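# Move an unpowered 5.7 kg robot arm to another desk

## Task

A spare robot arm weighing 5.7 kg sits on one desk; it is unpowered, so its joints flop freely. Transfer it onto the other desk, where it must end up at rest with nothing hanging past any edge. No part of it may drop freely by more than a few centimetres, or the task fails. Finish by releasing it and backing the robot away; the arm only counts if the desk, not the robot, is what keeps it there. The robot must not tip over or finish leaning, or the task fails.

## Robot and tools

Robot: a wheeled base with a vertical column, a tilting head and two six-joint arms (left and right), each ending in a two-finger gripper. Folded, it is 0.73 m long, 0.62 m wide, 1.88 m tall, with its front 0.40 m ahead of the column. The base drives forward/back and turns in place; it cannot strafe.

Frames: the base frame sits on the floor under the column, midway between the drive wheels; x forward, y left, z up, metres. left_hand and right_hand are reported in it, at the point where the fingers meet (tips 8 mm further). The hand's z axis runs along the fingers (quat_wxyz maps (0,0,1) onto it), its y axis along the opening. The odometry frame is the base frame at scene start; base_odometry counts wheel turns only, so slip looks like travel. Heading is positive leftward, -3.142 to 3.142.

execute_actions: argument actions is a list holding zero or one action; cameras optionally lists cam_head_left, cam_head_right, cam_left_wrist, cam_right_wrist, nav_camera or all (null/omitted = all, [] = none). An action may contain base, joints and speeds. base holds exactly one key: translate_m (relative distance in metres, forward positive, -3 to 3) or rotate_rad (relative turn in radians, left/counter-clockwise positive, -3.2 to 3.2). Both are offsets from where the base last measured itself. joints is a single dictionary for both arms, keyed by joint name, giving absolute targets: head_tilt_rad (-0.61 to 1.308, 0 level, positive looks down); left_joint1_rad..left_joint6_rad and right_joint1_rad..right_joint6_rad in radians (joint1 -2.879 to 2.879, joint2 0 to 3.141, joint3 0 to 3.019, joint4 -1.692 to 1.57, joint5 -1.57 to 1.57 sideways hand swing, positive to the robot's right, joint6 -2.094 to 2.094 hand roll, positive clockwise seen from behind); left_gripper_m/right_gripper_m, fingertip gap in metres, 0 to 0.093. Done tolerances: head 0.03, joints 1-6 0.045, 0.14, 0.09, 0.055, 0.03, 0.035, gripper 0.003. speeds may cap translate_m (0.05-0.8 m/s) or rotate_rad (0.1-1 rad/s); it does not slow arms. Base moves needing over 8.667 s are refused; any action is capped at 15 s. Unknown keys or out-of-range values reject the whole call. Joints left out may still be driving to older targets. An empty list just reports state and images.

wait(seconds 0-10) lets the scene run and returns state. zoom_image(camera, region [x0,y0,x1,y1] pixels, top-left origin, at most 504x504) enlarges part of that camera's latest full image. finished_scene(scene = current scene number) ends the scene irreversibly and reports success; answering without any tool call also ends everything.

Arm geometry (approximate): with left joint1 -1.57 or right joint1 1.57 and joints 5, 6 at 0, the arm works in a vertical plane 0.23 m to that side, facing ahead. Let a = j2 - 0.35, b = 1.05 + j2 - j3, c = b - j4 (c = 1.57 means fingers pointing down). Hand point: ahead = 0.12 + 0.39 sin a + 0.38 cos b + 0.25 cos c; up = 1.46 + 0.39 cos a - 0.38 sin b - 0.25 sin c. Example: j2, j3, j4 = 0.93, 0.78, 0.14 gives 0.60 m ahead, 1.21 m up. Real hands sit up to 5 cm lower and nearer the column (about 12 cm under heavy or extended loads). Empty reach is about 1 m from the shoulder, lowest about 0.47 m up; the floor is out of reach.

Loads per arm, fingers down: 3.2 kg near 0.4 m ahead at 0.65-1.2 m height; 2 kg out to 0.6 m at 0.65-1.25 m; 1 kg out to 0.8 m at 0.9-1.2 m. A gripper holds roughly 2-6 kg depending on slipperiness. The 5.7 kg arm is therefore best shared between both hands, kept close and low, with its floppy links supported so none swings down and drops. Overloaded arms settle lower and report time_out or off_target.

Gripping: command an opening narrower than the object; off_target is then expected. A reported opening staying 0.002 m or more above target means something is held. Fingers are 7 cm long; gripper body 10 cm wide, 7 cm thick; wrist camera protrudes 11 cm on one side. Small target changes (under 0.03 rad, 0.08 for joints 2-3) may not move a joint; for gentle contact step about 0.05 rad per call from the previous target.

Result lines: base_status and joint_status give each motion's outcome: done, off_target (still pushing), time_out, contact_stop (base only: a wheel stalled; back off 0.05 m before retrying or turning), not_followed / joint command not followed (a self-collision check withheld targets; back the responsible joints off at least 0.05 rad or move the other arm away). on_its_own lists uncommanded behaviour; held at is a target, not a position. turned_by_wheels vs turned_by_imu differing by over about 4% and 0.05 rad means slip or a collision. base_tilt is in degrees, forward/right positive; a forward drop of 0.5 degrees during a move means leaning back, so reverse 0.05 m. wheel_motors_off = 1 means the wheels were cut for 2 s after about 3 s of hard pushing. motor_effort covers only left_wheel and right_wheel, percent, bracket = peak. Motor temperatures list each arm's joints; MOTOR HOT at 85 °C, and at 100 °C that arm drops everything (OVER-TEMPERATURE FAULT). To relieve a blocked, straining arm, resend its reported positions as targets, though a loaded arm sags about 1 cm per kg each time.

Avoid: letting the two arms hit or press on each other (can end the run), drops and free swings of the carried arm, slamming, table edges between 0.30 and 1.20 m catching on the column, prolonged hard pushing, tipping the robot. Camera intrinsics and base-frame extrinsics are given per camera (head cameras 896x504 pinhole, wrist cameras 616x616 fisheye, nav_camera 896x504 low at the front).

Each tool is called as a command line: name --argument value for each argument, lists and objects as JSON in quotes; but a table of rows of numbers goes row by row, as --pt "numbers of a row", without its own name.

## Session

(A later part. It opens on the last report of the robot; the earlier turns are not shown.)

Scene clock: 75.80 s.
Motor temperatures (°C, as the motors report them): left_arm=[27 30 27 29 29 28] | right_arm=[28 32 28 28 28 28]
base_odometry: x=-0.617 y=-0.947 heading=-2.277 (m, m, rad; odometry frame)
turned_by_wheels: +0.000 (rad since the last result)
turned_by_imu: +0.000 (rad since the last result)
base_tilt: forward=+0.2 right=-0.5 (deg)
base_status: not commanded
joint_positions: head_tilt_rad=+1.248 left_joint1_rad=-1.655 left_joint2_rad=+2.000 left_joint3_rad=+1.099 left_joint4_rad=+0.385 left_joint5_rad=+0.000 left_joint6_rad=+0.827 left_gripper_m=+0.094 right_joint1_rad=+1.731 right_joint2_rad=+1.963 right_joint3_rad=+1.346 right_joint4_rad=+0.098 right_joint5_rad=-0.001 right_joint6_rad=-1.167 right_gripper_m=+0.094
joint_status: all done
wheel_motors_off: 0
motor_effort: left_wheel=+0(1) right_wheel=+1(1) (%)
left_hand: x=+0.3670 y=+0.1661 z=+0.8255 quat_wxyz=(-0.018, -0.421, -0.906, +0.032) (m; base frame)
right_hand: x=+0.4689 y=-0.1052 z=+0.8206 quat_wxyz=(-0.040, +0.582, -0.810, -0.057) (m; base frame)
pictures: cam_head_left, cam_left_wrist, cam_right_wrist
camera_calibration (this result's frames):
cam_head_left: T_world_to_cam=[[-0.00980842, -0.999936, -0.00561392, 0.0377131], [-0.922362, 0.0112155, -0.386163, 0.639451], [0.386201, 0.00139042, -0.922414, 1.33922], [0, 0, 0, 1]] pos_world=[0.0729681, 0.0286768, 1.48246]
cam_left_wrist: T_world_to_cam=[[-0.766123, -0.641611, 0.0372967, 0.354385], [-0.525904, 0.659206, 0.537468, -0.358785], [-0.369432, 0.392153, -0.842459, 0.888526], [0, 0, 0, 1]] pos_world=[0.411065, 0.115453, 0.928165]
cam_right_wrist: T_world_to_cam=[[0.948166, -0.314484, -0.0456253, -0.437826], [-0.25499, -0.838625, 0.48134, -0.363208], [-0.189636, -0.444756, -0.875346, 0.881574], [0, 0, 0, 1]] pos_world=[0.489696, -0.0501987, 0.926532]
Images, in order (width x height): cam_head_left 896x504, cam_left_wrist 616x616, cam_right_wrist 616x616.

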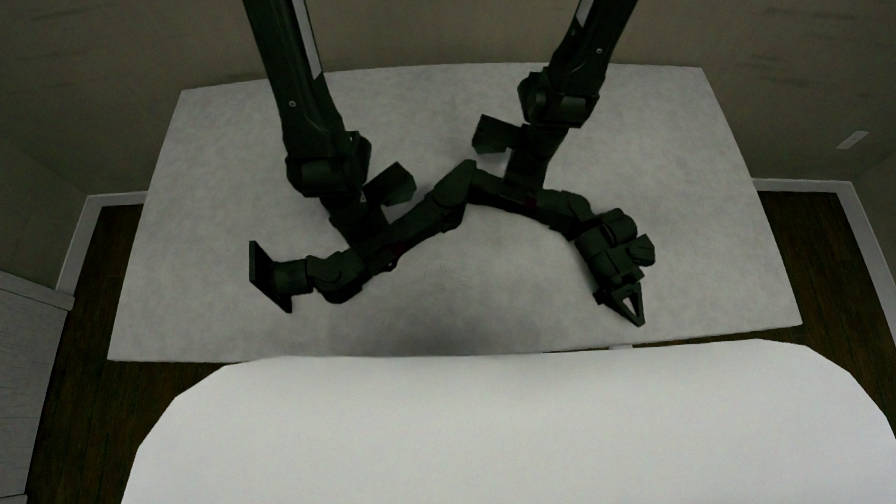

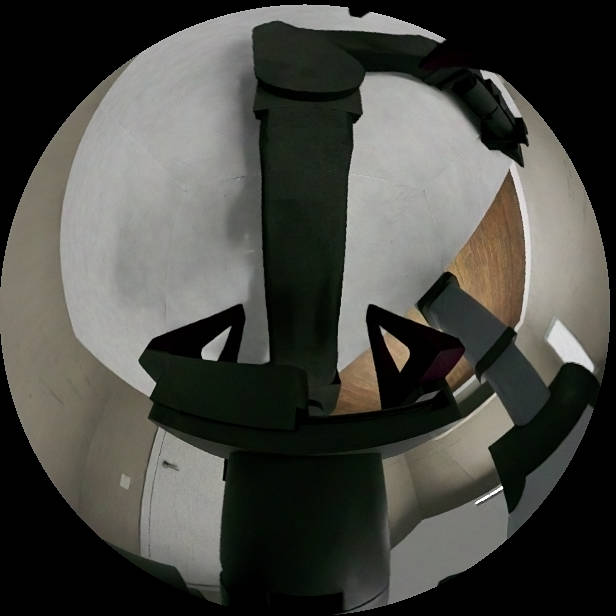

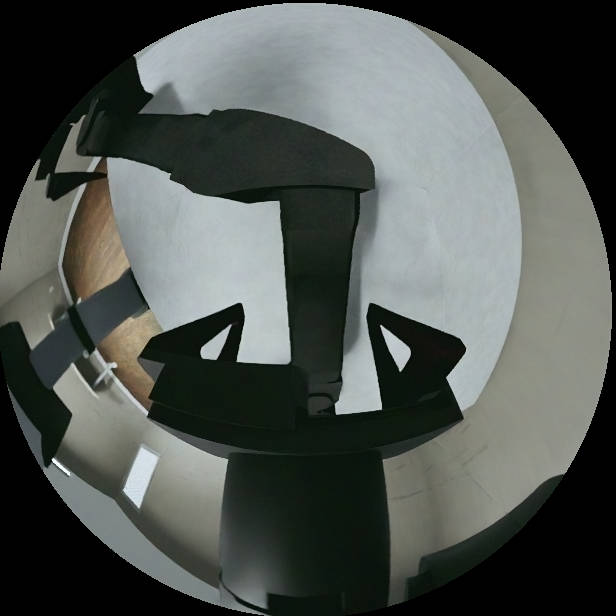

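execute_actions --actions '[{"joints":{"left_joint2_rad":2.08,"left_joint3_rad":1.175,"right_joint2_rad":2.06,"right_joint3_rad":1.445}}]' --cameras '["cam_head_left","cam_left_wrist","cam_right_wrist"]'

Scene clock: 81.97 s.
Motor temperatures (°C, as the motors report them): left_arm=[27 30 27 29 29 28] | right_arm=[28 32 28 28 28 28]
base_odometry: x=-0.617 y=-0.947 heading=-2.277 (m, m, rad; odometry frame)
turned_by_wheels: +0.000 (rad since the last result)
turned_by_imu: +0.000 (rad since the last result)
base_tilt: forward=+0.1 right=-0.3 (deg)
base_status: not commanded
joint_positions: head_tilt_rad=+1.248 left_joint1_rad=-1.655 left_joint2_rad=+2.074 left_joint3_rad=+1.175 left_joint4_rad=+0.385 left_joint5_rad=+0.000 left_joint6_rad=+0.827 left_gripper_m=+0.094 right_joint1_rad=+1.731 right_joint2_rad=+2.061 right_joint3_rad=+1.447 right_joint4_rad=+0.098 right_joint5_rad=-0.001 right_joint6_rad=-1.167 right_gripper_m=+0.094
joint_status: all done
wheel_motors_off: 0
motor_effort: left_wheel=+0(1) right_wheel=+0(0) (%)
left_hand: x=+0.3651 y=+0.1641 z=+0.7971 quat_wxyz=(-0.019, -0.421, -0.907, +0.031) (m; base frame)
right_hand: x=+0.4673 y=-0.1002 z=+0.7835 quat_wxyz=(-0.042, +0.582, -0.810, -0.056) (m; base frame)
pictures: cam_head_left, cam_left_wrist, cam_right_wrist
camera_calibration (this result's frames):
cam_head_left: T_world_to_cam=[[-0.00980842, -0.999936, -0.00561392, 0.0377131], [-0.922362, 0.0112155, -0.386163, 0.639452], [0.386201, 0.00139042, -0.922413, 1.33922], [0, 0, 0, 1]] pos_world=[0.0729681, 0.0286768, 1.48246]
cam_left_wrist: T_world_to_cam=[[-0.766094, -0.641756, 0.0353307, 0.354332], [-0.527461, 0.659163, 0.535993, -0.3414], [-0.367265, 0.391985, -0.843483, 0.864755], [0, 0, 0, 1]] pos_world=[0.408971, 0.113462, 0.899875]
cam_right_wrist: T_world_to_cam=[[0.948166, -0.314921, -0.0424975, -0.438895], [-0.257017, -0.838635, 0.480243, -0.339687], [-0.186879, -0.444428, -0.876105, 0.850335], [0, 0, 0, 1]] pos_world=[0.487749, -0.0451781, 0.889463]
Images, in order (width x height): cam_head_left 896x504, cam_left_wrist 616x616, cam_right_wrist 616x616.

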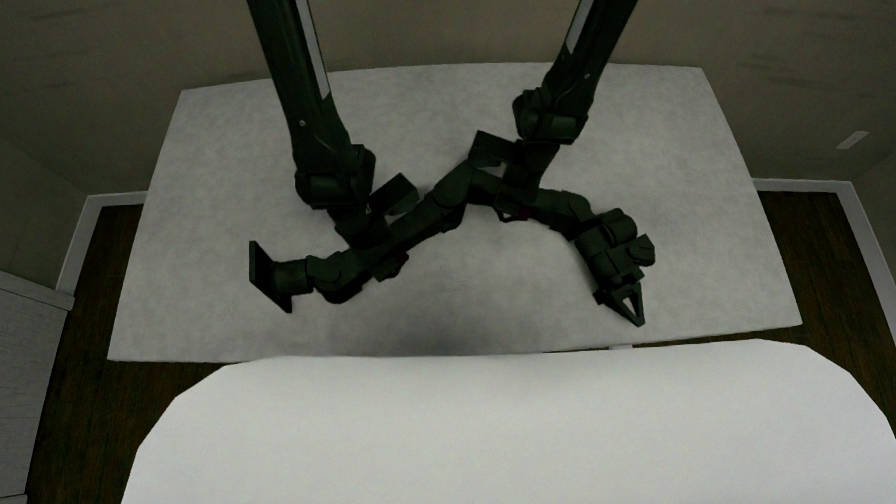

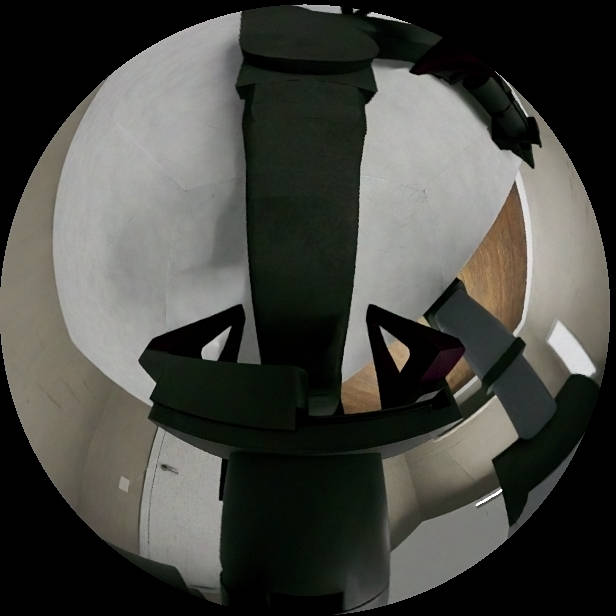

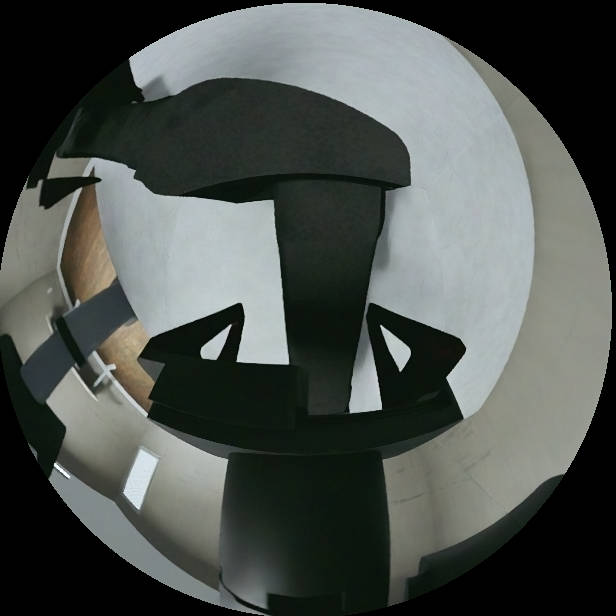

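execute_actions --actions '[{"joints":{"left_joint2_rad":2.12,"left_joint3_rad":1.21,"right_joint2_rad":2.10,"right_joint3_rad":1.485}}]' --cameras '[]'

execute_actions --actions '[{"joints":{"left_gripper_m":0.0,"right_gripper_m":0.0}}]' --cameras '["cam_head_left","cam_left_wrist","cam_right_wrist"]'

Scene clock: 88.07 s.
Motor temperatures (°C, as the motors report them): left_arm=[27 30 27 29 29 28] | right_arm=[28 32 28 28 28 28]
base_odometry: x=-0.617 y=-0.947 heading=-2.277 (m, m, rad; odometry frame)
turned_by_wheels: +0.000 (rad since the last result)
turned_by_imu: +0.000 (rad since the last result)
base_tilt: forward=+0.1 right=-0.4 (deg)
base_status: not commanded
joint_positions: head_tilt_rad=+1.248 left_joint1_rad=-1.655 left_joint2_rad=+2.108 left_joint3_rad=+1.207 left_joint4_rad=+0.385 left_joint5_rad=+0.000 left_joint6_rad=+0.827 left_gripper_m=+0.094 right_joint1_rad=+1.731 right_joint2_rad=+2.090 right_joint3_rad=+1.484 right_joint4_rad=+0.098 right_joint5_rad=-0.001 right_joint6_rad=-1.167 right_gripper_m=+0.094
joint_status: all done
wheel_motors_off: 0
motor_effort: left_wheel=+0(0) right_wheel=+1(1) (%)
left_hand: x=+0.3612 y=+0.1633 z=+0.7845 quat_wxyz=(-0.018, -0.421, -0.906, +0.032) (m; base frame)
right_hand: x=+0.4699 y=-0.0984 z=+0.7721 quat_wxyz=(-0.045, +0.582, -0.810, -0.054) (m; base frame)
pictures: none
No camera images: the call's "cameras" was empty. Leave "cameras" out to get every camera's image.

Scene clock: 88.80 s.
Motor temperatures (°C, as the motors report them): left_arm=[27 30 27 29 29 28] | right_arm=[28 32 28 28 28 28]
base_odometry: x=-0.617 y=-0.947 heading=-2.277 (m, m, rad; odometry frame)
turned_by_wheels: +0.000 (rad since the last result)
turned_by_imu: +0.000 (rad since the last result)
base_tilt: forward=+0.2 right=-0.4 (deg)
base_status: not commanded
joint_positions: head_tilt_rad=+1.248 left_joint1_rad=-1.652 left_joint2_rad=+2.108 left_joint3_rad=+1.211 left_joint4_rad=+0.387 left_joint5_rad=-0.007 left_joint6_rad=+0.836 left_gripper_m=+0.053 right_joint1_rad=+1.727 right_joint2_rad=+2.089 right_joint3_rad=+1.495 right_joint4_rad=+0.098 right_joint5_rad=-0.001 right_joint6_rad=-1.174 right_gripper_m=+0.054
joint_status: left_gripper_m off_target (ended at +0.053, target +0.000); right_gripper_m off_target (ended at +0.054, target +0.000)
wheel_motors_off: 0
motor_effort: left_wheel=-2(3) right_wheel=-1(2) (%)
left_hand: x=+0.3645 y=+0.1671 z=+0.7836 quat_wxyz=(-0.019, -0.424, -0.905, +0.026) (m; base frame)
right_hand: x=+0.4780 y=-0.1010 z=+0.7718 quat_wxyz=(-0.049, +0.584, -0.809, -0.049) (m; base frame)
pictures: cam_head_left, cam_left_wrist, cam_right_wrist
camera_calibration (this result's frames):
cam_head_left: T_world_to_cam=[[-0.00980842, -0.999936, -0.00561391, 0.0377131], [-0.922363, 0.0112155, -0.386163, 0.639451], [0.386201, 0.00139042, -0.922414, 1.33922], [0, 0, 0, 1]] pos_world=[0.072968, 0.0286768, 1.48246]
cam_left_wrist: T_world_to_cam=[[-0.770386, -0.637065, 0.0255603, 0.364695], [-0.525492, 0.657145, 0.540388, -0.340291], [-0.361059, 0.402876, -0.841028, 0.845949], [0, 0, 0, 1]] pos_world=[0.407573, 0.115143, 0.886034]
cam_right_wrist: T_world_to_cam=[[0.949355, -0.31336, -0.0230236, -0.465278], [-0.265186, -0.838396, 0.476203, -0.324922], [-0.168526, -0.44598, -0.879034, 0.83511], [0, 0, 0, 1]] pos_world=[0.496287, -0.0457702, 0.878107]
Images, in order (width x height): cam_head_left 896x504, cam_left_wrist 616x616, cam_right_wrist 616x616.

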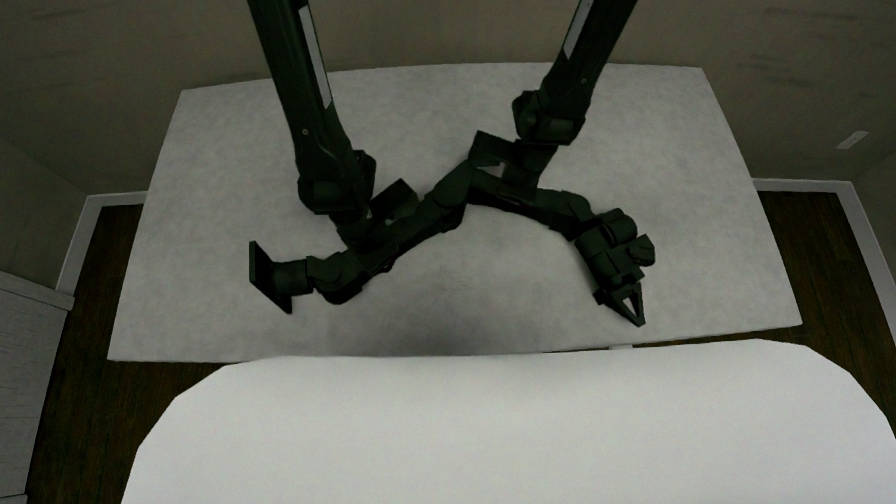

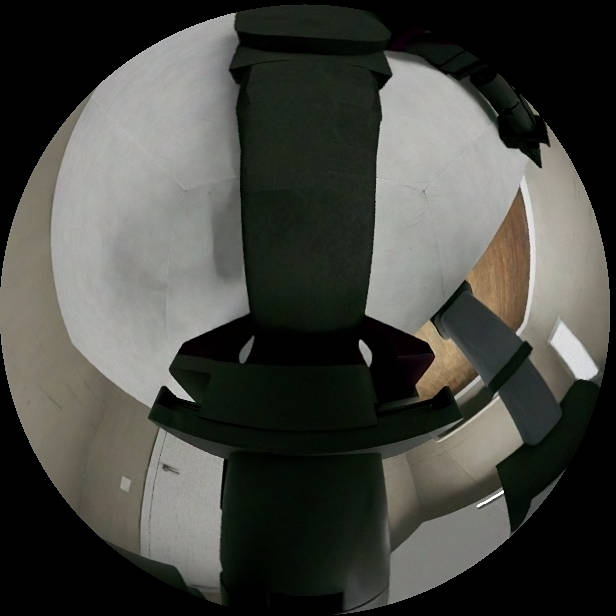

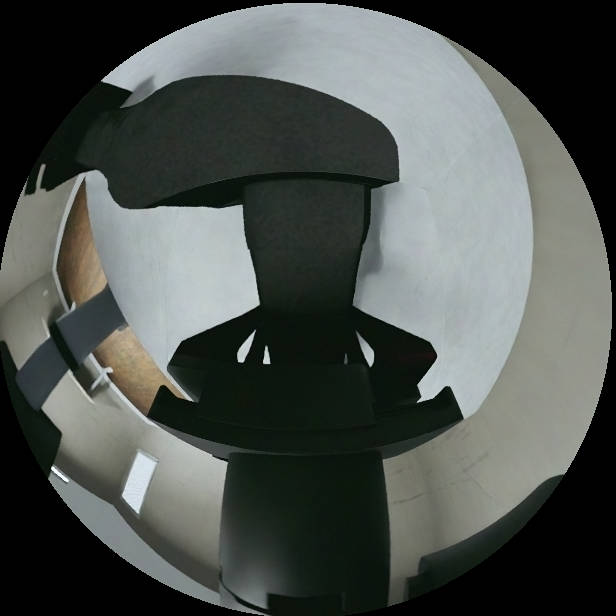

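execute_actions --actions '[{"joints":{"left_joint2_rad":2.03,"left_joint3_rad":1.13,"right_joint2_rad":2.00,"right_joint3_rad":1.39}}]' --cameras '["cam_head_left"]'

execute_actions --actions '[{"joints":{"left_joint2_rad":1.94,"left_joint3_rad":1.05,"right_joint2_rad":1.90,"right_joint3_rad":1.29}}]' --cameras '["cam_head_left"]'

execute_actions --actions '[{"joints":{"left_joint2_rad":1.85,"left_joint3_rad":0.96,"right_joint2_rad":1.80,"right_joint3_rad":1.19}}]' --cameras '["cam_head_left","cam_left_wrist","cam_right_wrist"]'

Scene clock: 95.17 s.
Motor temperatures (°C, as the motors report them): left_arm=[27 30 27 29 29 28] | right_arm=[28 33 28 28 28 28]
base_odometry: x=-0.617 y=-0.947 heading=-2.277 (m, m, rad; odometry frame)
turned_by_wheels: +0.000 (rad since the last result)
turned_by_imu: +0.000 (rad since the last result)
base_tilt: forward=+0.1 right=-0.4 (deg)
base_status: not commanded
joint_positions: head_tilt_rad=+1.248 left_joint1_rad=-1.652 left_joint2_rad=+2.104 left_joint3_rad=+1.194 left_joint4_rad=+0.387 left_joint5_rad=-0.014 left_joint6_rad=+0.875 left_gripper_m=+0.053 right_joint1_rad=+1.725 right_joint2_rad=+2.076 right_joint3_rad=+1.448 right_joint4_rad=+0.106 right_joint5_rad=+0.001 right_joint6_rad=-1.147 right_gripper_m=+0.054
joint_status: all done
wheel_motors_off: 0
motor_effort: left_wheel=-1(2) right_wheel=-1(1) (%)
left_hand: x=+0.3573 y=+0.1687 z=+0.7869 quat_wxyz=(-0.013, -0.442, -0.897, +0.025) (m; base frame)
right_hand: x=+0.4597 y=-0.1048 z=+0.7774 quat_wxyz=(-0.037, +0.573, -0.817, -0.055) (m; base frame)
pictures: cam_head_left
camera_calibration (this result's frames):
cam_head_left: T_world_to_cam=[[-0.00980842, -0.999936, -0.00561391, 0.0377131], [-0.922363, 0.0112155, -0.386163, 0.639451], [0.386201, 0.00139042, -0.922414, 1.33922], [0, 0, 0, 1]] pos_world=[0.0729681, 0.0286768, 1.48246]
Images, in order (width x height): cam_head_left 896x504.

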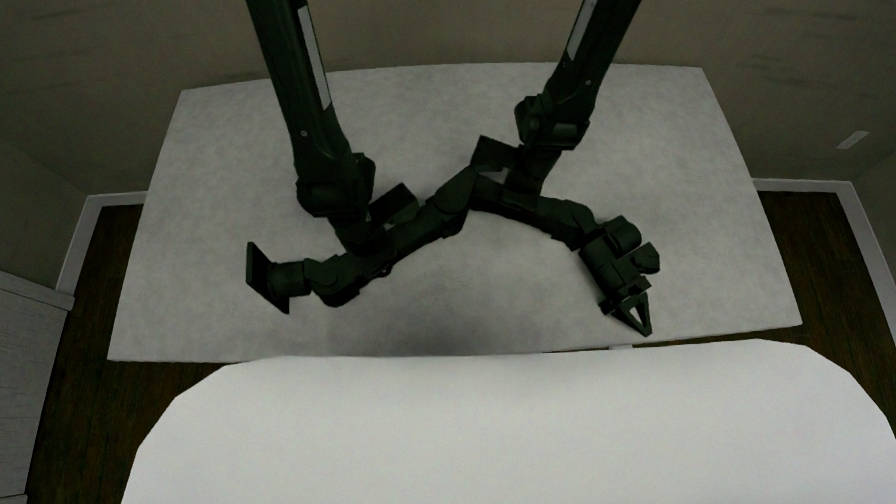

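Scene clock: 95.97 s.
Motor temperatures (°C, as the motors report them): left_arm=[27 30 27 29 29 28] | right_arm=[28 33 28 28 28 28]
base_odometry: x=-0.617 y=-0.947 heading=-2.277 (m, m, rad; odometry frame)
turned_by_wheels: +0.000 (rad since the last result)
turned_by_imu: +0.000 (rad since the last result)
base_tilt: forward=+0.0 right=-0.4 (deg)
base_status: not commanded
joint_positions: head_tilt_rad=+1.248 left_joint1_rad=-1.655 left_joint2_rad=+2.026 left_joint3_rad=+1.101 left_joint4_rad=+0.387 left_joint5_rad=-0.009 left_joint6_rad=+0.908 left_gripper_m=+0.053 right_joint1_rad=+1.725 right_joint2_rad=+1.986 right_joint3_rad=+1.328 right_joint4_rad=+0.106 right_joint5_rad=+0.001 right_joint6_rad=-1.120 right_gripper_m=+0.054
joint_status: all done
wheel_motors_off: 0
motor_effort: left_wheel=-1(2) right_wheel=+0(1) (%)
left_hand: x=+0.3518 y=+0.1678 z=+0.8189 quat_wxyz=(-0.007, -0.457, -0.889, +0.032) (m; base frame)
right_hand: x=+0.4452 y=-0.1109 z=+0.8130 quat_wxyz=(-0.023, +0.563, -0.824, -0.063) (m; base frame)
pictures: cam_head_left
camera_calibration (this result's frames):
cam_head_left: T_world_to_cam=[[-0.00980842, -0.999936, -0.00561391, 0.0377131], [-0.922363, 0.0112155, -0.386163, 0.639451], [0.386201, 0.00139042, -0.922414, 1.33922], [0, 0, 0, 1]] pos_world=[0.0729681, 0.0286768, 1.48246]
Images, in order (width x height): cam_head_left 896x504.

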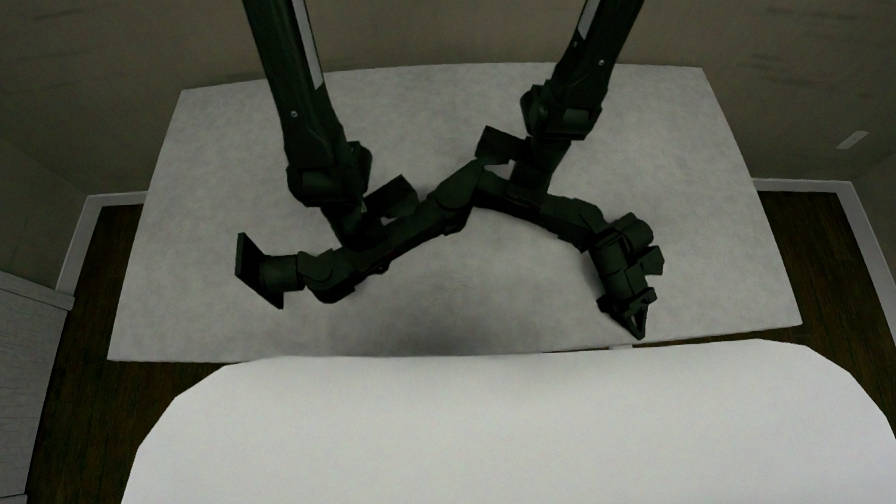

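Scene clock: 96.90 s.
Motor temperatures (°C, as the motors report them): left_arm=[27 30 28 29 29 28] | right_arm=[28 33 28 28 28 28]
base_odometry: x=-0.617 y=-0.947 heading=-2.277 (m, m, rad; odometry frame)
turned_by_wheels: +0.000 (rad since the last result)
turned_by_imu: +0.000 (rad since the last result)
base_tilt: forward=+0.2 right=-0.3 (deg)
base_status: not commanded
joint_positions: head_tilt_rad=+1.248 left_joint1_rad=-1.659 left_joint2_rad=+1.928 left_joint3_rad=+1.014 left_joint4_rad=+0.389 left_joint5_rad=-0.018 left_joint6_rad=+0.919 left_gripper_m=+0.053 right_joint1_rad=+1.729 right_joint2_rad=+1.890 right_joint3_rad=+1.242 right_joint4_rad=+0.111 right_joint5_rad=-0.003 right_joint6_rad=-1.110 right_gripper_m=+0.054
joint_status: all done
wheel_motors_off: 0
motor_effort: left_wheel=-1(2) right_wheel=+0(1) (%)
left_hand: x=+0.3622 y=+0.1689 z=+0.8550 quat_wxyz=(-0.013, -0.463, -0.886, +0.026) (m; base frame)
right_hand: x=+0.4532 y=-0.1112 z=+0.8495 quat_wxyz=(-0.031, +0.559, -0.826, -0.063) (m; base frame)
pictures: cam_head_left, cam_left_wrist, cam_right_wrist
camera_calibration (this result's frames):
cam_head_left: T_world_to_cam=[[-0.00980842, -0.999936, -0.00561391, 0.0377131], [-0.922363, 0.0112155, -0.386162, 0.639451], [0.386201, 0.00139042, -0.922414, 1.33922], [0, 0, 0, 1]] pos_world=[0.072968, 0.0286768, 1.48246]
cam_left_wrist: T_world_to_cam=[[-0.823035, -0.567236, 0.0292787, 0.366363], [-0.461346, 0.697683, 0.548086, -0.417956], [-0.331321, 0.437586, -0.835909, 0.883366], [0, 0, 0, 1]] pos_world=[0.401385, 0.112867, 0.956763]
cam_right_wrist: T_world_to_cam=[[0.9281, -0.365701, -0.069958, -0.399423], [-0.287623, -0.823496, 0.489007, -0.376141], [-0.23644, -0.433725, -0.86947, 0.918675], [0, 0, 0, 1]] pos_world=[0.479729, -0.0573674, 0.954753]
Images, in order (width x height): cam_head_left 896x504, cam_left_wrist 616x616, cam_right_wrist 616x616.

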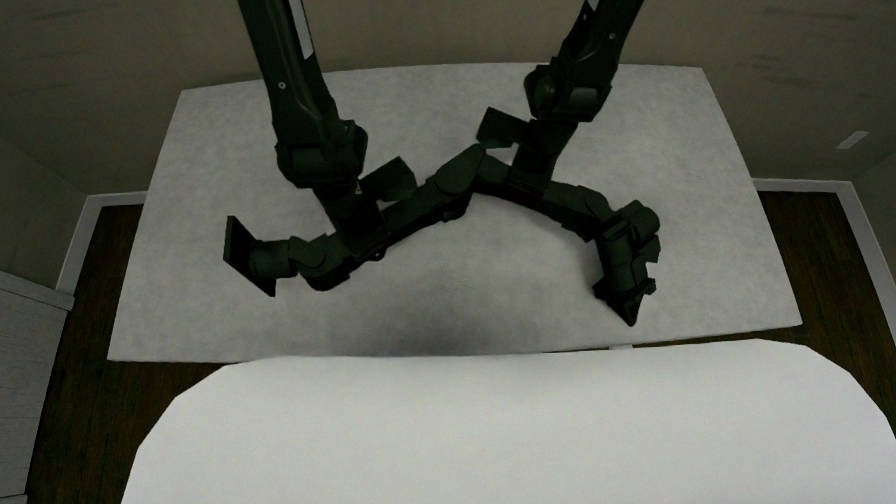

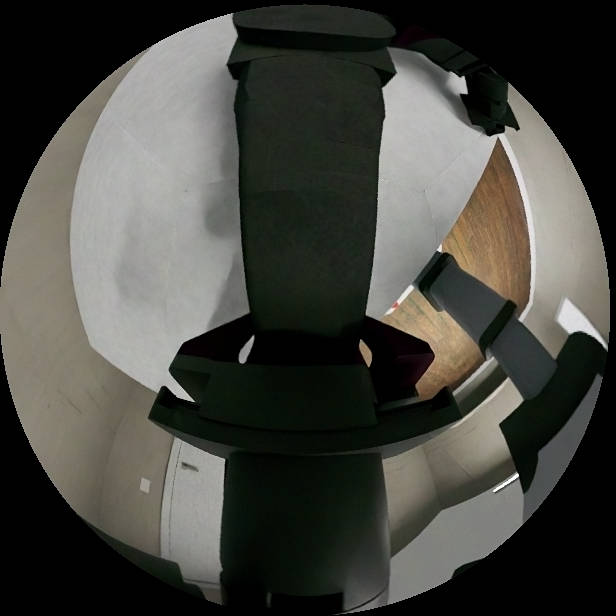

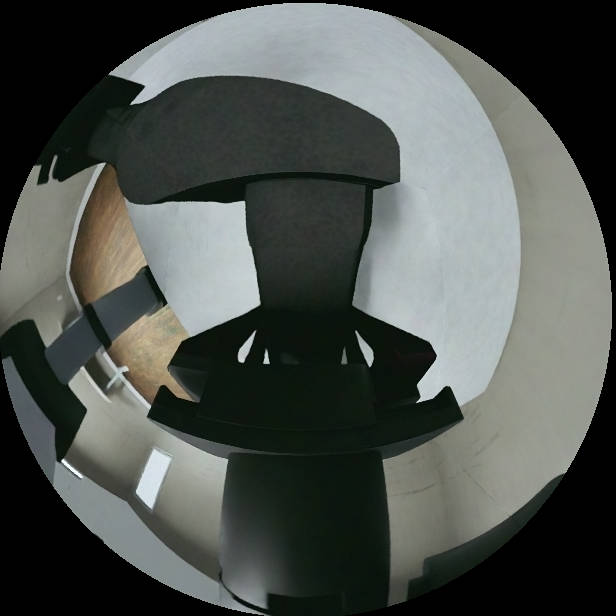

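execute_actions --actions '[{"joints":{"left_joint2_rad":1.76,"left_joint3_rad":0.88,"right_joint2_rad":1.70,"right_joint3_rad":1.09}}]' --cameras '["cam_head_left"]'

execute_actions --actions '[{"joints":{"left_joint2_rad":1.67,"left_joint3_rad":0.80,"right_joint2_rad":1.61,"right_joint3_rad":1.00}}]' --cameras '["cam_head_left"]'

execute_actions --actions '[{"joints":{"left_joint2_rad":1.58,"left_joint3_rad":0.73,"right_joint2_rad":1.52,"right_joint3_rad":0.91}}]' --cameras '["cam_head_left"]'

Scene clock: 102.13 s.
Motor temperatures (°C, as the motors report them): left_arm=[27 31 28 29 29 29] | right_arm=[28 34 28 28 28 28]
base_odometry: x=-0.617 y=-0.947 heading=-2.277 (m, m, rad; odometry frame)
turned_by_wheels: +0.000 (rad since the last result)
turned_by_imu: +0.000 (rad since the last result)
base_tilt: forward=+0.0 right=-0.3 (deg)
base_status: not commanded
joint_positions: head_tilt_rad=+1.248 left_joint1_rad=-1.664 left_joint2_rad=+1.841 left_joint3_rad=+0.929 left_joint4_rad=+0.390 left_joint5_rad=-0.015 left_joint6_rad=+0.930 left_gripper_m=+0.053 right_joint1_rad=+1.733 right_joint2_rad=+1.795 right_joint3_rad=+1.145 right_joint4_rad=+0.112 right_joint5_rad=-0.003 right_joint6_rad=-1.099 right_gripper_m=+0.054
joint_status: all done
wheel_motors_off: 0
motor_effort: left_wheel=-1(2) right_wheel=+0(1) (%)
left_hand: x=+0.3620 y=+0.1678 z=+0.8884 quat_wxyz=(-0.016, -0.469, -0.883, +0.029) (m; base frame)
right_hand: x=+0.4496 y=-0.1142 z=+0.8861 quat_wxyz=(-0.031, +0.555, -0.829, -0.064) (m; base frame)
pictures: cam_head_left
camera_calibration (this result's frames):
cam_head_left: T_world_to_cam=[[-0.00980842, -0.999936, -0.00561391, 0.0377131], [-0.922363, 0.0112155, -0.386162, 0.639451], [0.386201, 0.00139042, -0.922414, 1.33922], [0, 0, 0, 1]] pos_world=[0.072968, 0.0286768, 1.48246]
Images, in order (width x height): cam_head_left 896x504.

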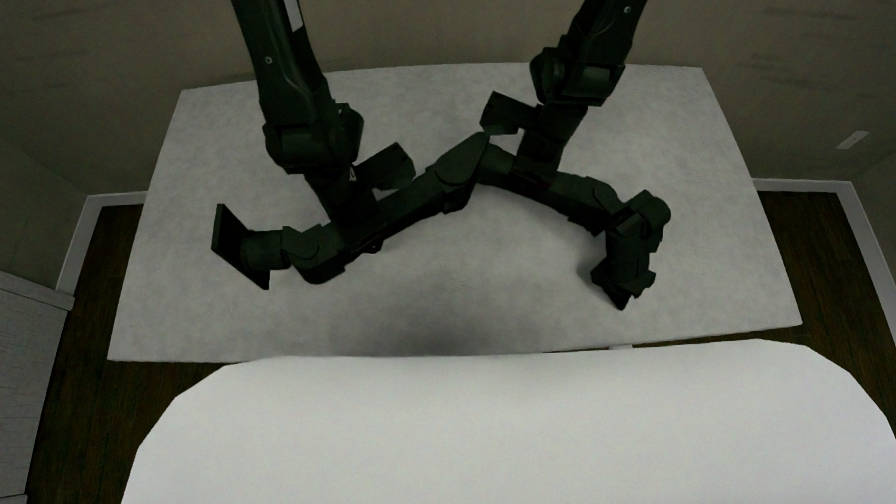

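Scene clock: 103.13 s.
Motor temperatures (°C, as the motors report them): left_arm=[27 31 29 29 29 29] | right_arm=[28 34 28 28 28 29]
base_odometry: x=-0.617 y=-0.947 heading=-2.277 (m, m, rad; odometry frame)
turned_by_wheels: +0.000 (rad since the last result)
turned_by_imu: +0.000 (rad since the last result)
base_tilt: forward=+0.1 right=-0.3 (deg)
base_status: not commanded
joint_positions: head_tilt_rad=+1.248 left_joint1_rad=-1.671 left_joint2_rad=+1.750 left_joint3_rad=+0.848 left_joint4_rad=+0.392 left_joint5_rad=-0.024 left_joint6_rad=+0.938 left_gripper_m=+0.053 right_joint1_rad=+1.738 right_joint2_rad=+1.709 right_joint3_rad=+1.064 right_joint4_rad=+0.119 right_joint5_rad=-0.004 right_joint6_rad=-1.088 right_gripper_m=+0.054
joint_status: all done
wheel_motors_off: 0
motor_effort: left_wheel=-1(1) right_wheel=+0(1) (%)
left_hand: x=+0.3638 y=+0.1681 z=+0.9217 quat_wxyz=(-0.020, -0.474, -0.880, +0.025) (m; base frame)
right_hand: x=+0.4487 y=-0.1149 z=+0.9185 quat_wxyz=(-0.037, +0.552, -0.831, -0.064) (m; base frame)
pictures: cam_head_left
camera_calibration (this result's frames):
cam_head_left: T_world_to_cam=[[-0.00980842, -0.999936, -0.00561391, 0.0377131], [-0.922363, 0.0112155, -0.386163, 0.639451], [0.386201, 0.00139042, -0.922414, 1.33922], [0, 0, 0, 1]] pos_world=[0.072968, 0.0286768, 1.48246]
Images, in order (width x height): cam_head_left 896x504.

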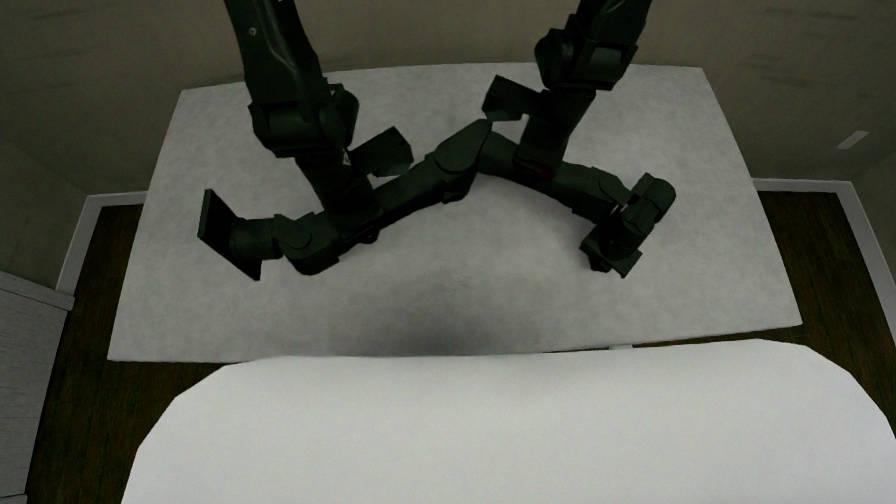

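Scene clock: 104.33 s.
Motor temperatures (°C, as the motors report them): left_arm=[27 31 29 29 29 29] | right_arm=[28 35 29 28 28 29]
base_odometry: x=-0.617 y=-0.947 heading=-2.277 (m, m, rad; odometry frame)
turned_by_wheels: +0.000 (rad since the last result)
turned_by_imu: +0.000 (rad since the last result)
base_tilt: forward=+0.1 right=-0.4 (deg)
base_status: not commanded
joint_positions: head_tilt_rad=+1.248 left_joint1_rad=-1.673 left_joint2_rad=+1.662 left_joint3_rad=+0.770 left_joint4_rad=+0.392 left_joint5_rad=-0.018 left_joint6_rad=+0.947 left_gripper_m=+0.053 right_joint1_rad=+1.745 right_joint2_rad=+1.619 right_joint3_rad=+0.982 right_joint4_rad=+0.120 right_joint5_rad=-0.005 right_joint6_rad=-1.078 right_gripper_m=+0.054
joint_status: all done
wheel_motors_off: 0
motor_effort: left_wheel=+0(2) right_wheel=+1(1) (%)
left_hand: x=+0.3629 y=+0.1682 z=+0.9535 quat_wxyz=(-0.027, -0.478, -0.878, +0.027) (m; base frame)
right_hand: x=+0.4454 y=-0.1158 z=+0.9521 quat_wxyz=(-0.043, +0.548, -0.833, -0.065) (m; base frame)
pictures: cam_head_left
camera_calibration (this result's frames):
cam_head_left: T_world_to_cam=[[-0.00980842, -0.999936, -0.00561391, 0.0377131], [-0.922363, 0.0112155, -0.386163, 0.639451], [0.386201, 0.00139042, -0.922414, 1.33922], [0, 0, 0, 1]] pos_world=[0.072968, 0.0286768, 1.48246]
Images, in order (width x height): cam_head_left 896x504.

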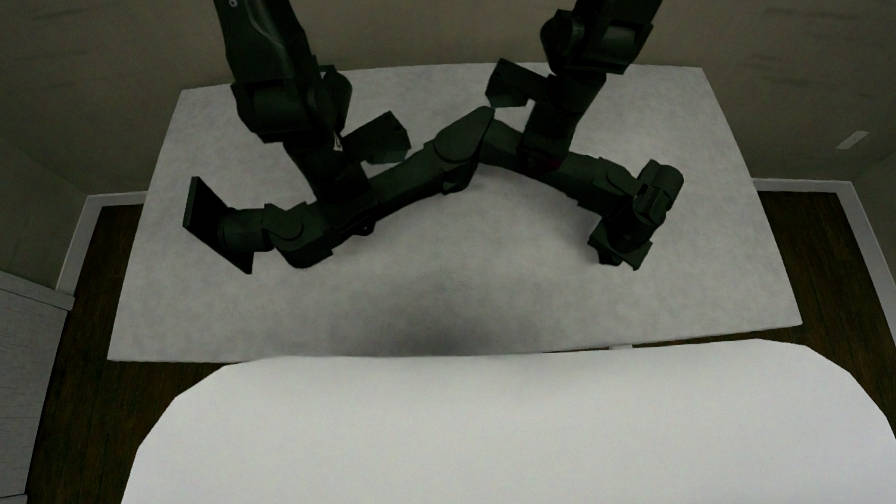

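execute_actions --actions '[{"joints":{"left_joint2_rad":1.48,"left_joint3_rad":0.65,"left_joint4_rad":0.36,"right_joint2_rad":1.42,"right_joint3_rad":0.82}}]' --cameras '["cam_head_left"]'

execute_actions --actions '[{"joints":{"left_joint2_rad":1.38,"left_joint3_rad":0.58,"left_joint4_rad":0.32,"right_joint2_rad":1.32,"right_joint3_rad":0.73}}]' --cameras '["cam_head_left"]'

execute_actions --actions '[{"joints":{"left_joint2_rad":1.28,"left_joint3_rad":0.51,"left_joint4_rad":0.28,"right_joint2_rad":1.22,"right_joint3_rad":0.64,"right_joint4_rad":0.06}}]' --cameras '["cam_head_left","cam_head_right","cam_right_wrist"]'

Scene clock: 111.43 s.
Motor temperatures (°C, as the motors report them): left_arm=[27 32 29 29 29 30] | right_arm=[28 36 29 28 28 29]
base_odometry: x=-0.617 y=-0.947 heading=-2.277 (m, m, rad; odometry frame)
turned_by_wheels: +0.000 (rad since the last result)
turned_by_imu: +0.000 (rad since the last result)
base_tilt: forward=+0.2 right=-0.4 (deg)
base_status: not commanded
joint_positions: head_tilt_rad=+1.248 left_joint1_rad=-1.679 left_joint2_rad=+1.557 left_joint3_rad=+0.686 left_joint4_rad=+0.379 left_joint5_rad=-0.014 left_joint6_rad=+0.958 left_gripper_m=+0.053 right_joint1_rad=+1.751 right_joint2_rad=+1.513 right_joint3_rad=+0.889 right_joint4_rad=+0.120 right_joint5_rad=-0.008 right_joint6_rad=-1.062 right_gripper_m=+0.054
joint_status: all done
wheel_motors_off: 0
motor_effort: left_wheel=+0(1) right_wheel=+0(1) (%)
left_hand: x=+0.3599 y=+0.1678 z=+0.9894 quat_wxyz=(-0.032, -0.484, -0.874, +0.028) (m; base frame)
right_hand: x=+0.4388 y=-0.1177 z=+0.9899 quat_wxyz=(-0.050, +0.542, -0.836, -0.066) (m; base frame)
pictures: cam_head_left
camera_calibration (this result's frames):
cam_head_left: T_world_to_cam=[[-0.00980842, -0.999936, -0.00561391, 0.0377131], [-0.922363, 0.0112155, -0.386163, 0.639451], [0.386201, 0.00139042, -0.922414, 1.33922], [0, 0, 0, 1]] pos_world=[0.072968, 0.0286768, 1.48246]
Images, in order (width x height): cam_head_left 896x504.

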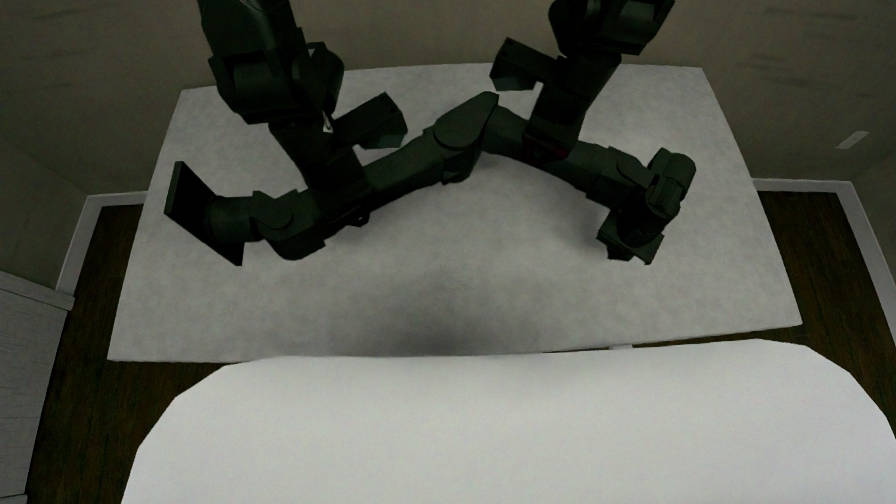

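Scene clock: 112.47 s.
Motor temperatures (°C, as the motors report them): left_arm=[27 32 29 29 29 30] | right_arm=[28 36 29 28 28 29]
base_odometry: x=-0.617 y=-0.947 heading=-2.277 (m, m, rad; odometry frame)
turned_by_wheels: +0.000 (rad since the last result)
turned_by_imu: +0.000 (rad since the last result)
base_tilt: forward=+0.1 right=-0.3 (deg)
base_status: not commanded
joint_positions: head_tilt_rad=+1.248 left_joint1_rad=-1.686 left_joint2_rad=+1.454 left_joint3_rad=+0.612 left_joint4_rad=+0.340 left_joint5_rad=-0.007 left_joint6_rad=+0.967 left_gripper_m=+0.053 right_joint1_rad=+1.757 right_joint2_rad=+1.415 right_joint3_rad=+0.799 right_joint4_rad=+0.120 right_joint5_rad=-0.012 right_joint6_rad=-1.048 right_gripper_m=+0.054
joint_status: all done
wheel_motors_off: 0
motor_effort: left_wheel=+0(1) right_wheel=+0(1) (%)
left_hand: x=+0.3520 y=+0.1665 z=+1.0224 quat_wxyz=(-0.031, -0.489, -0.871, +0.037) (m; base frame)
right_hand: x=+0.4276 y=-0.1203 z=+1.0238 quat_wxyz=(-0.055, +0.537, -0.839, -0.069) (m; base frame)
pictures: cam_head_left
camera_calibration (this result's frames):
cam_head_left: T_world_to_cam=[[-0.00980842, -0.999936, -0.00561391, 0.0377131], [-0.922363, 0.0112155, -0.386163, 0.639451], [0.386201, 0.00139042, -0.922414, 1.33922], [0, 0, 0, 1]] pos_world=[0.072968, 0.0286768, 1.48246]
Images, in order (width x height): cam_head_left 896x504.

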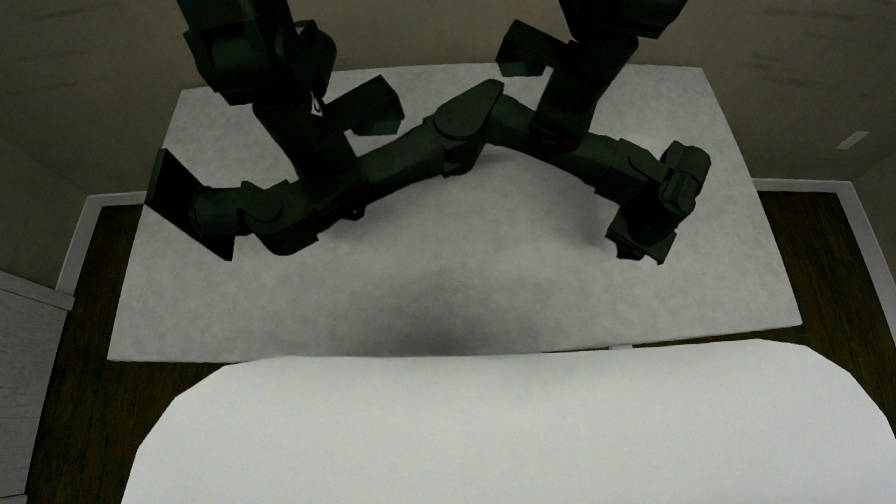

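Scene clock: 113.40 s.
Motor temperatures (°C, as the motors report them): left_arm=[27 32 29 29 29 30] | right_arm=[28 36 29 28 28 29]
base_odometry: x=-0.617 y=-0.947 heading=-2.277 (m, m, rad; odometry frame)
turned_by_wheels: +0.000 (rad since the last result)
turned_by_imu: +0.000 (rad since the last result)
base_tilt: forward=+0.1 right=-0.4 (deg)
base_status: not commanded
joint_positions: head_tilt_rad=+1.248 left_joint1_rad=-1.692 left_joint2_rad=+1.350 left_joint3_rad=+0.539 left_joint4_rad=+0.302 left_joint5_rad=+0.001 left_joint6_rad=+0.978 left_gripper_m=+0.053 right_joint1_rad=+1.764 right_joint2_rad=+1.307 right_joint3_rad=+0.711 right_joint4_rad=+0.105 right_joint5_rad=-0.017 right_joint6_rad=-1.031 right_gripper_m=+0.054
joint_status: all done
wheel_motors_off: 0
motor_effort: left_wheel=+0(1) right_wheel=+1(1) (%)
left_hand: x=+0.3422 y=+0.1659 z=+1.0539 quat_wxyz=(-0.032, -0.495, -0.867, +0.044) (m; base frame)
right_hand: x=+0.4140 y=-0.1223 z=+1.0586 quat_wxyz=(-0.059, +0.531, -0.842, -0.073) (m; base frame)
pictures: cam_head_left, cam_head_right, cam_right_wrist
camera_calibration (this result's frames):
cam_head_left: T_world_to_cam=[[-0.00980842, -0.999936, -0.00561391, 0.0377131], [-0.922363, 0.0112155, -0.386163, 0.639451], [0.386201, 0.00139042, -0.922414, 1.33922], [0, 0, 0, 1]] pos_world=[0.072968, 0.0286768, 1.48246]
cam_head_right: T_world_to_cam=[[-0.0186683, -0.999825, 0.00126453, -0.0416833], [-0.91884, 0.0166576, -0.394278, 0.646281], [0.394188, -0.00852243, -0.91899, 1.32859], [0, 0, 0, 1]] pos_world=[0.0693353, -0.0411187, 1.47583]
cam_right_wrist: T_world_to_cam=[[0.903625, -0.423903, -0.0613858, -0.358534], [-0.3569, -0.824409, 0.439287, -0.417568], [-0.236822, -0.375042, -0.896247, 1.1221], [0, 0, 0, 1]] pos_world=[0.440687, -0.0753978, 1.1671]
Images, in order (width x height): cam_head_left 896x504, cam_head_right 896x504, cam_right_wrist 616x616.

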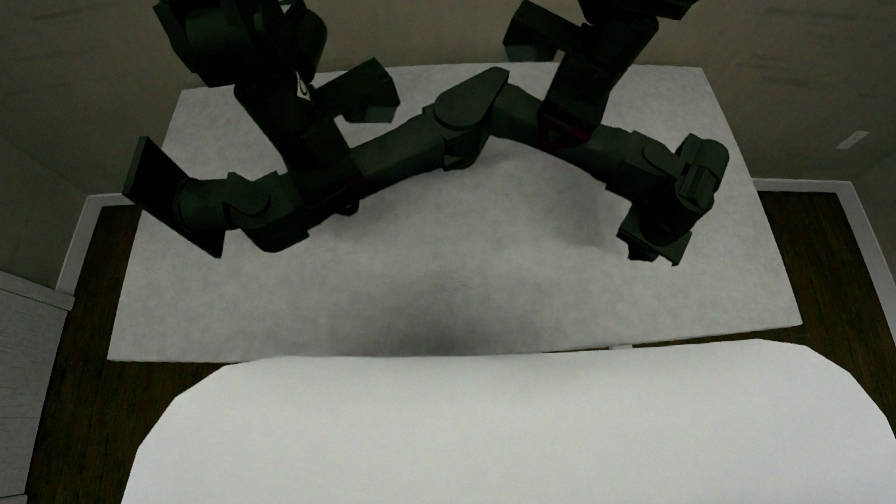

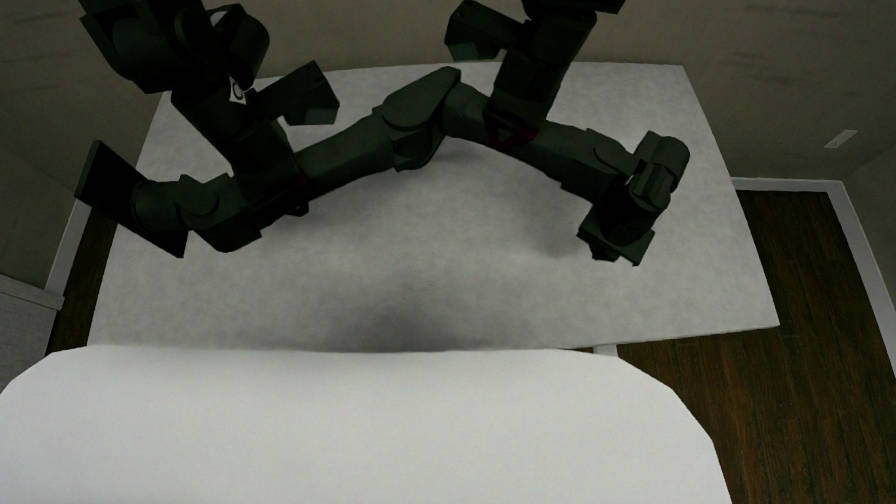

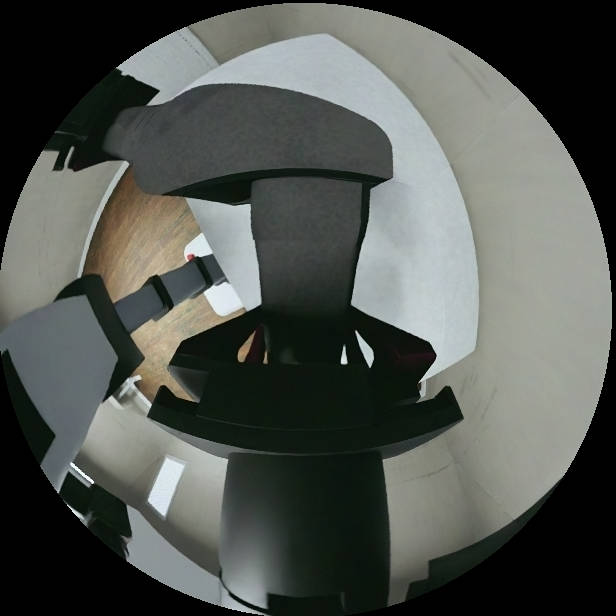

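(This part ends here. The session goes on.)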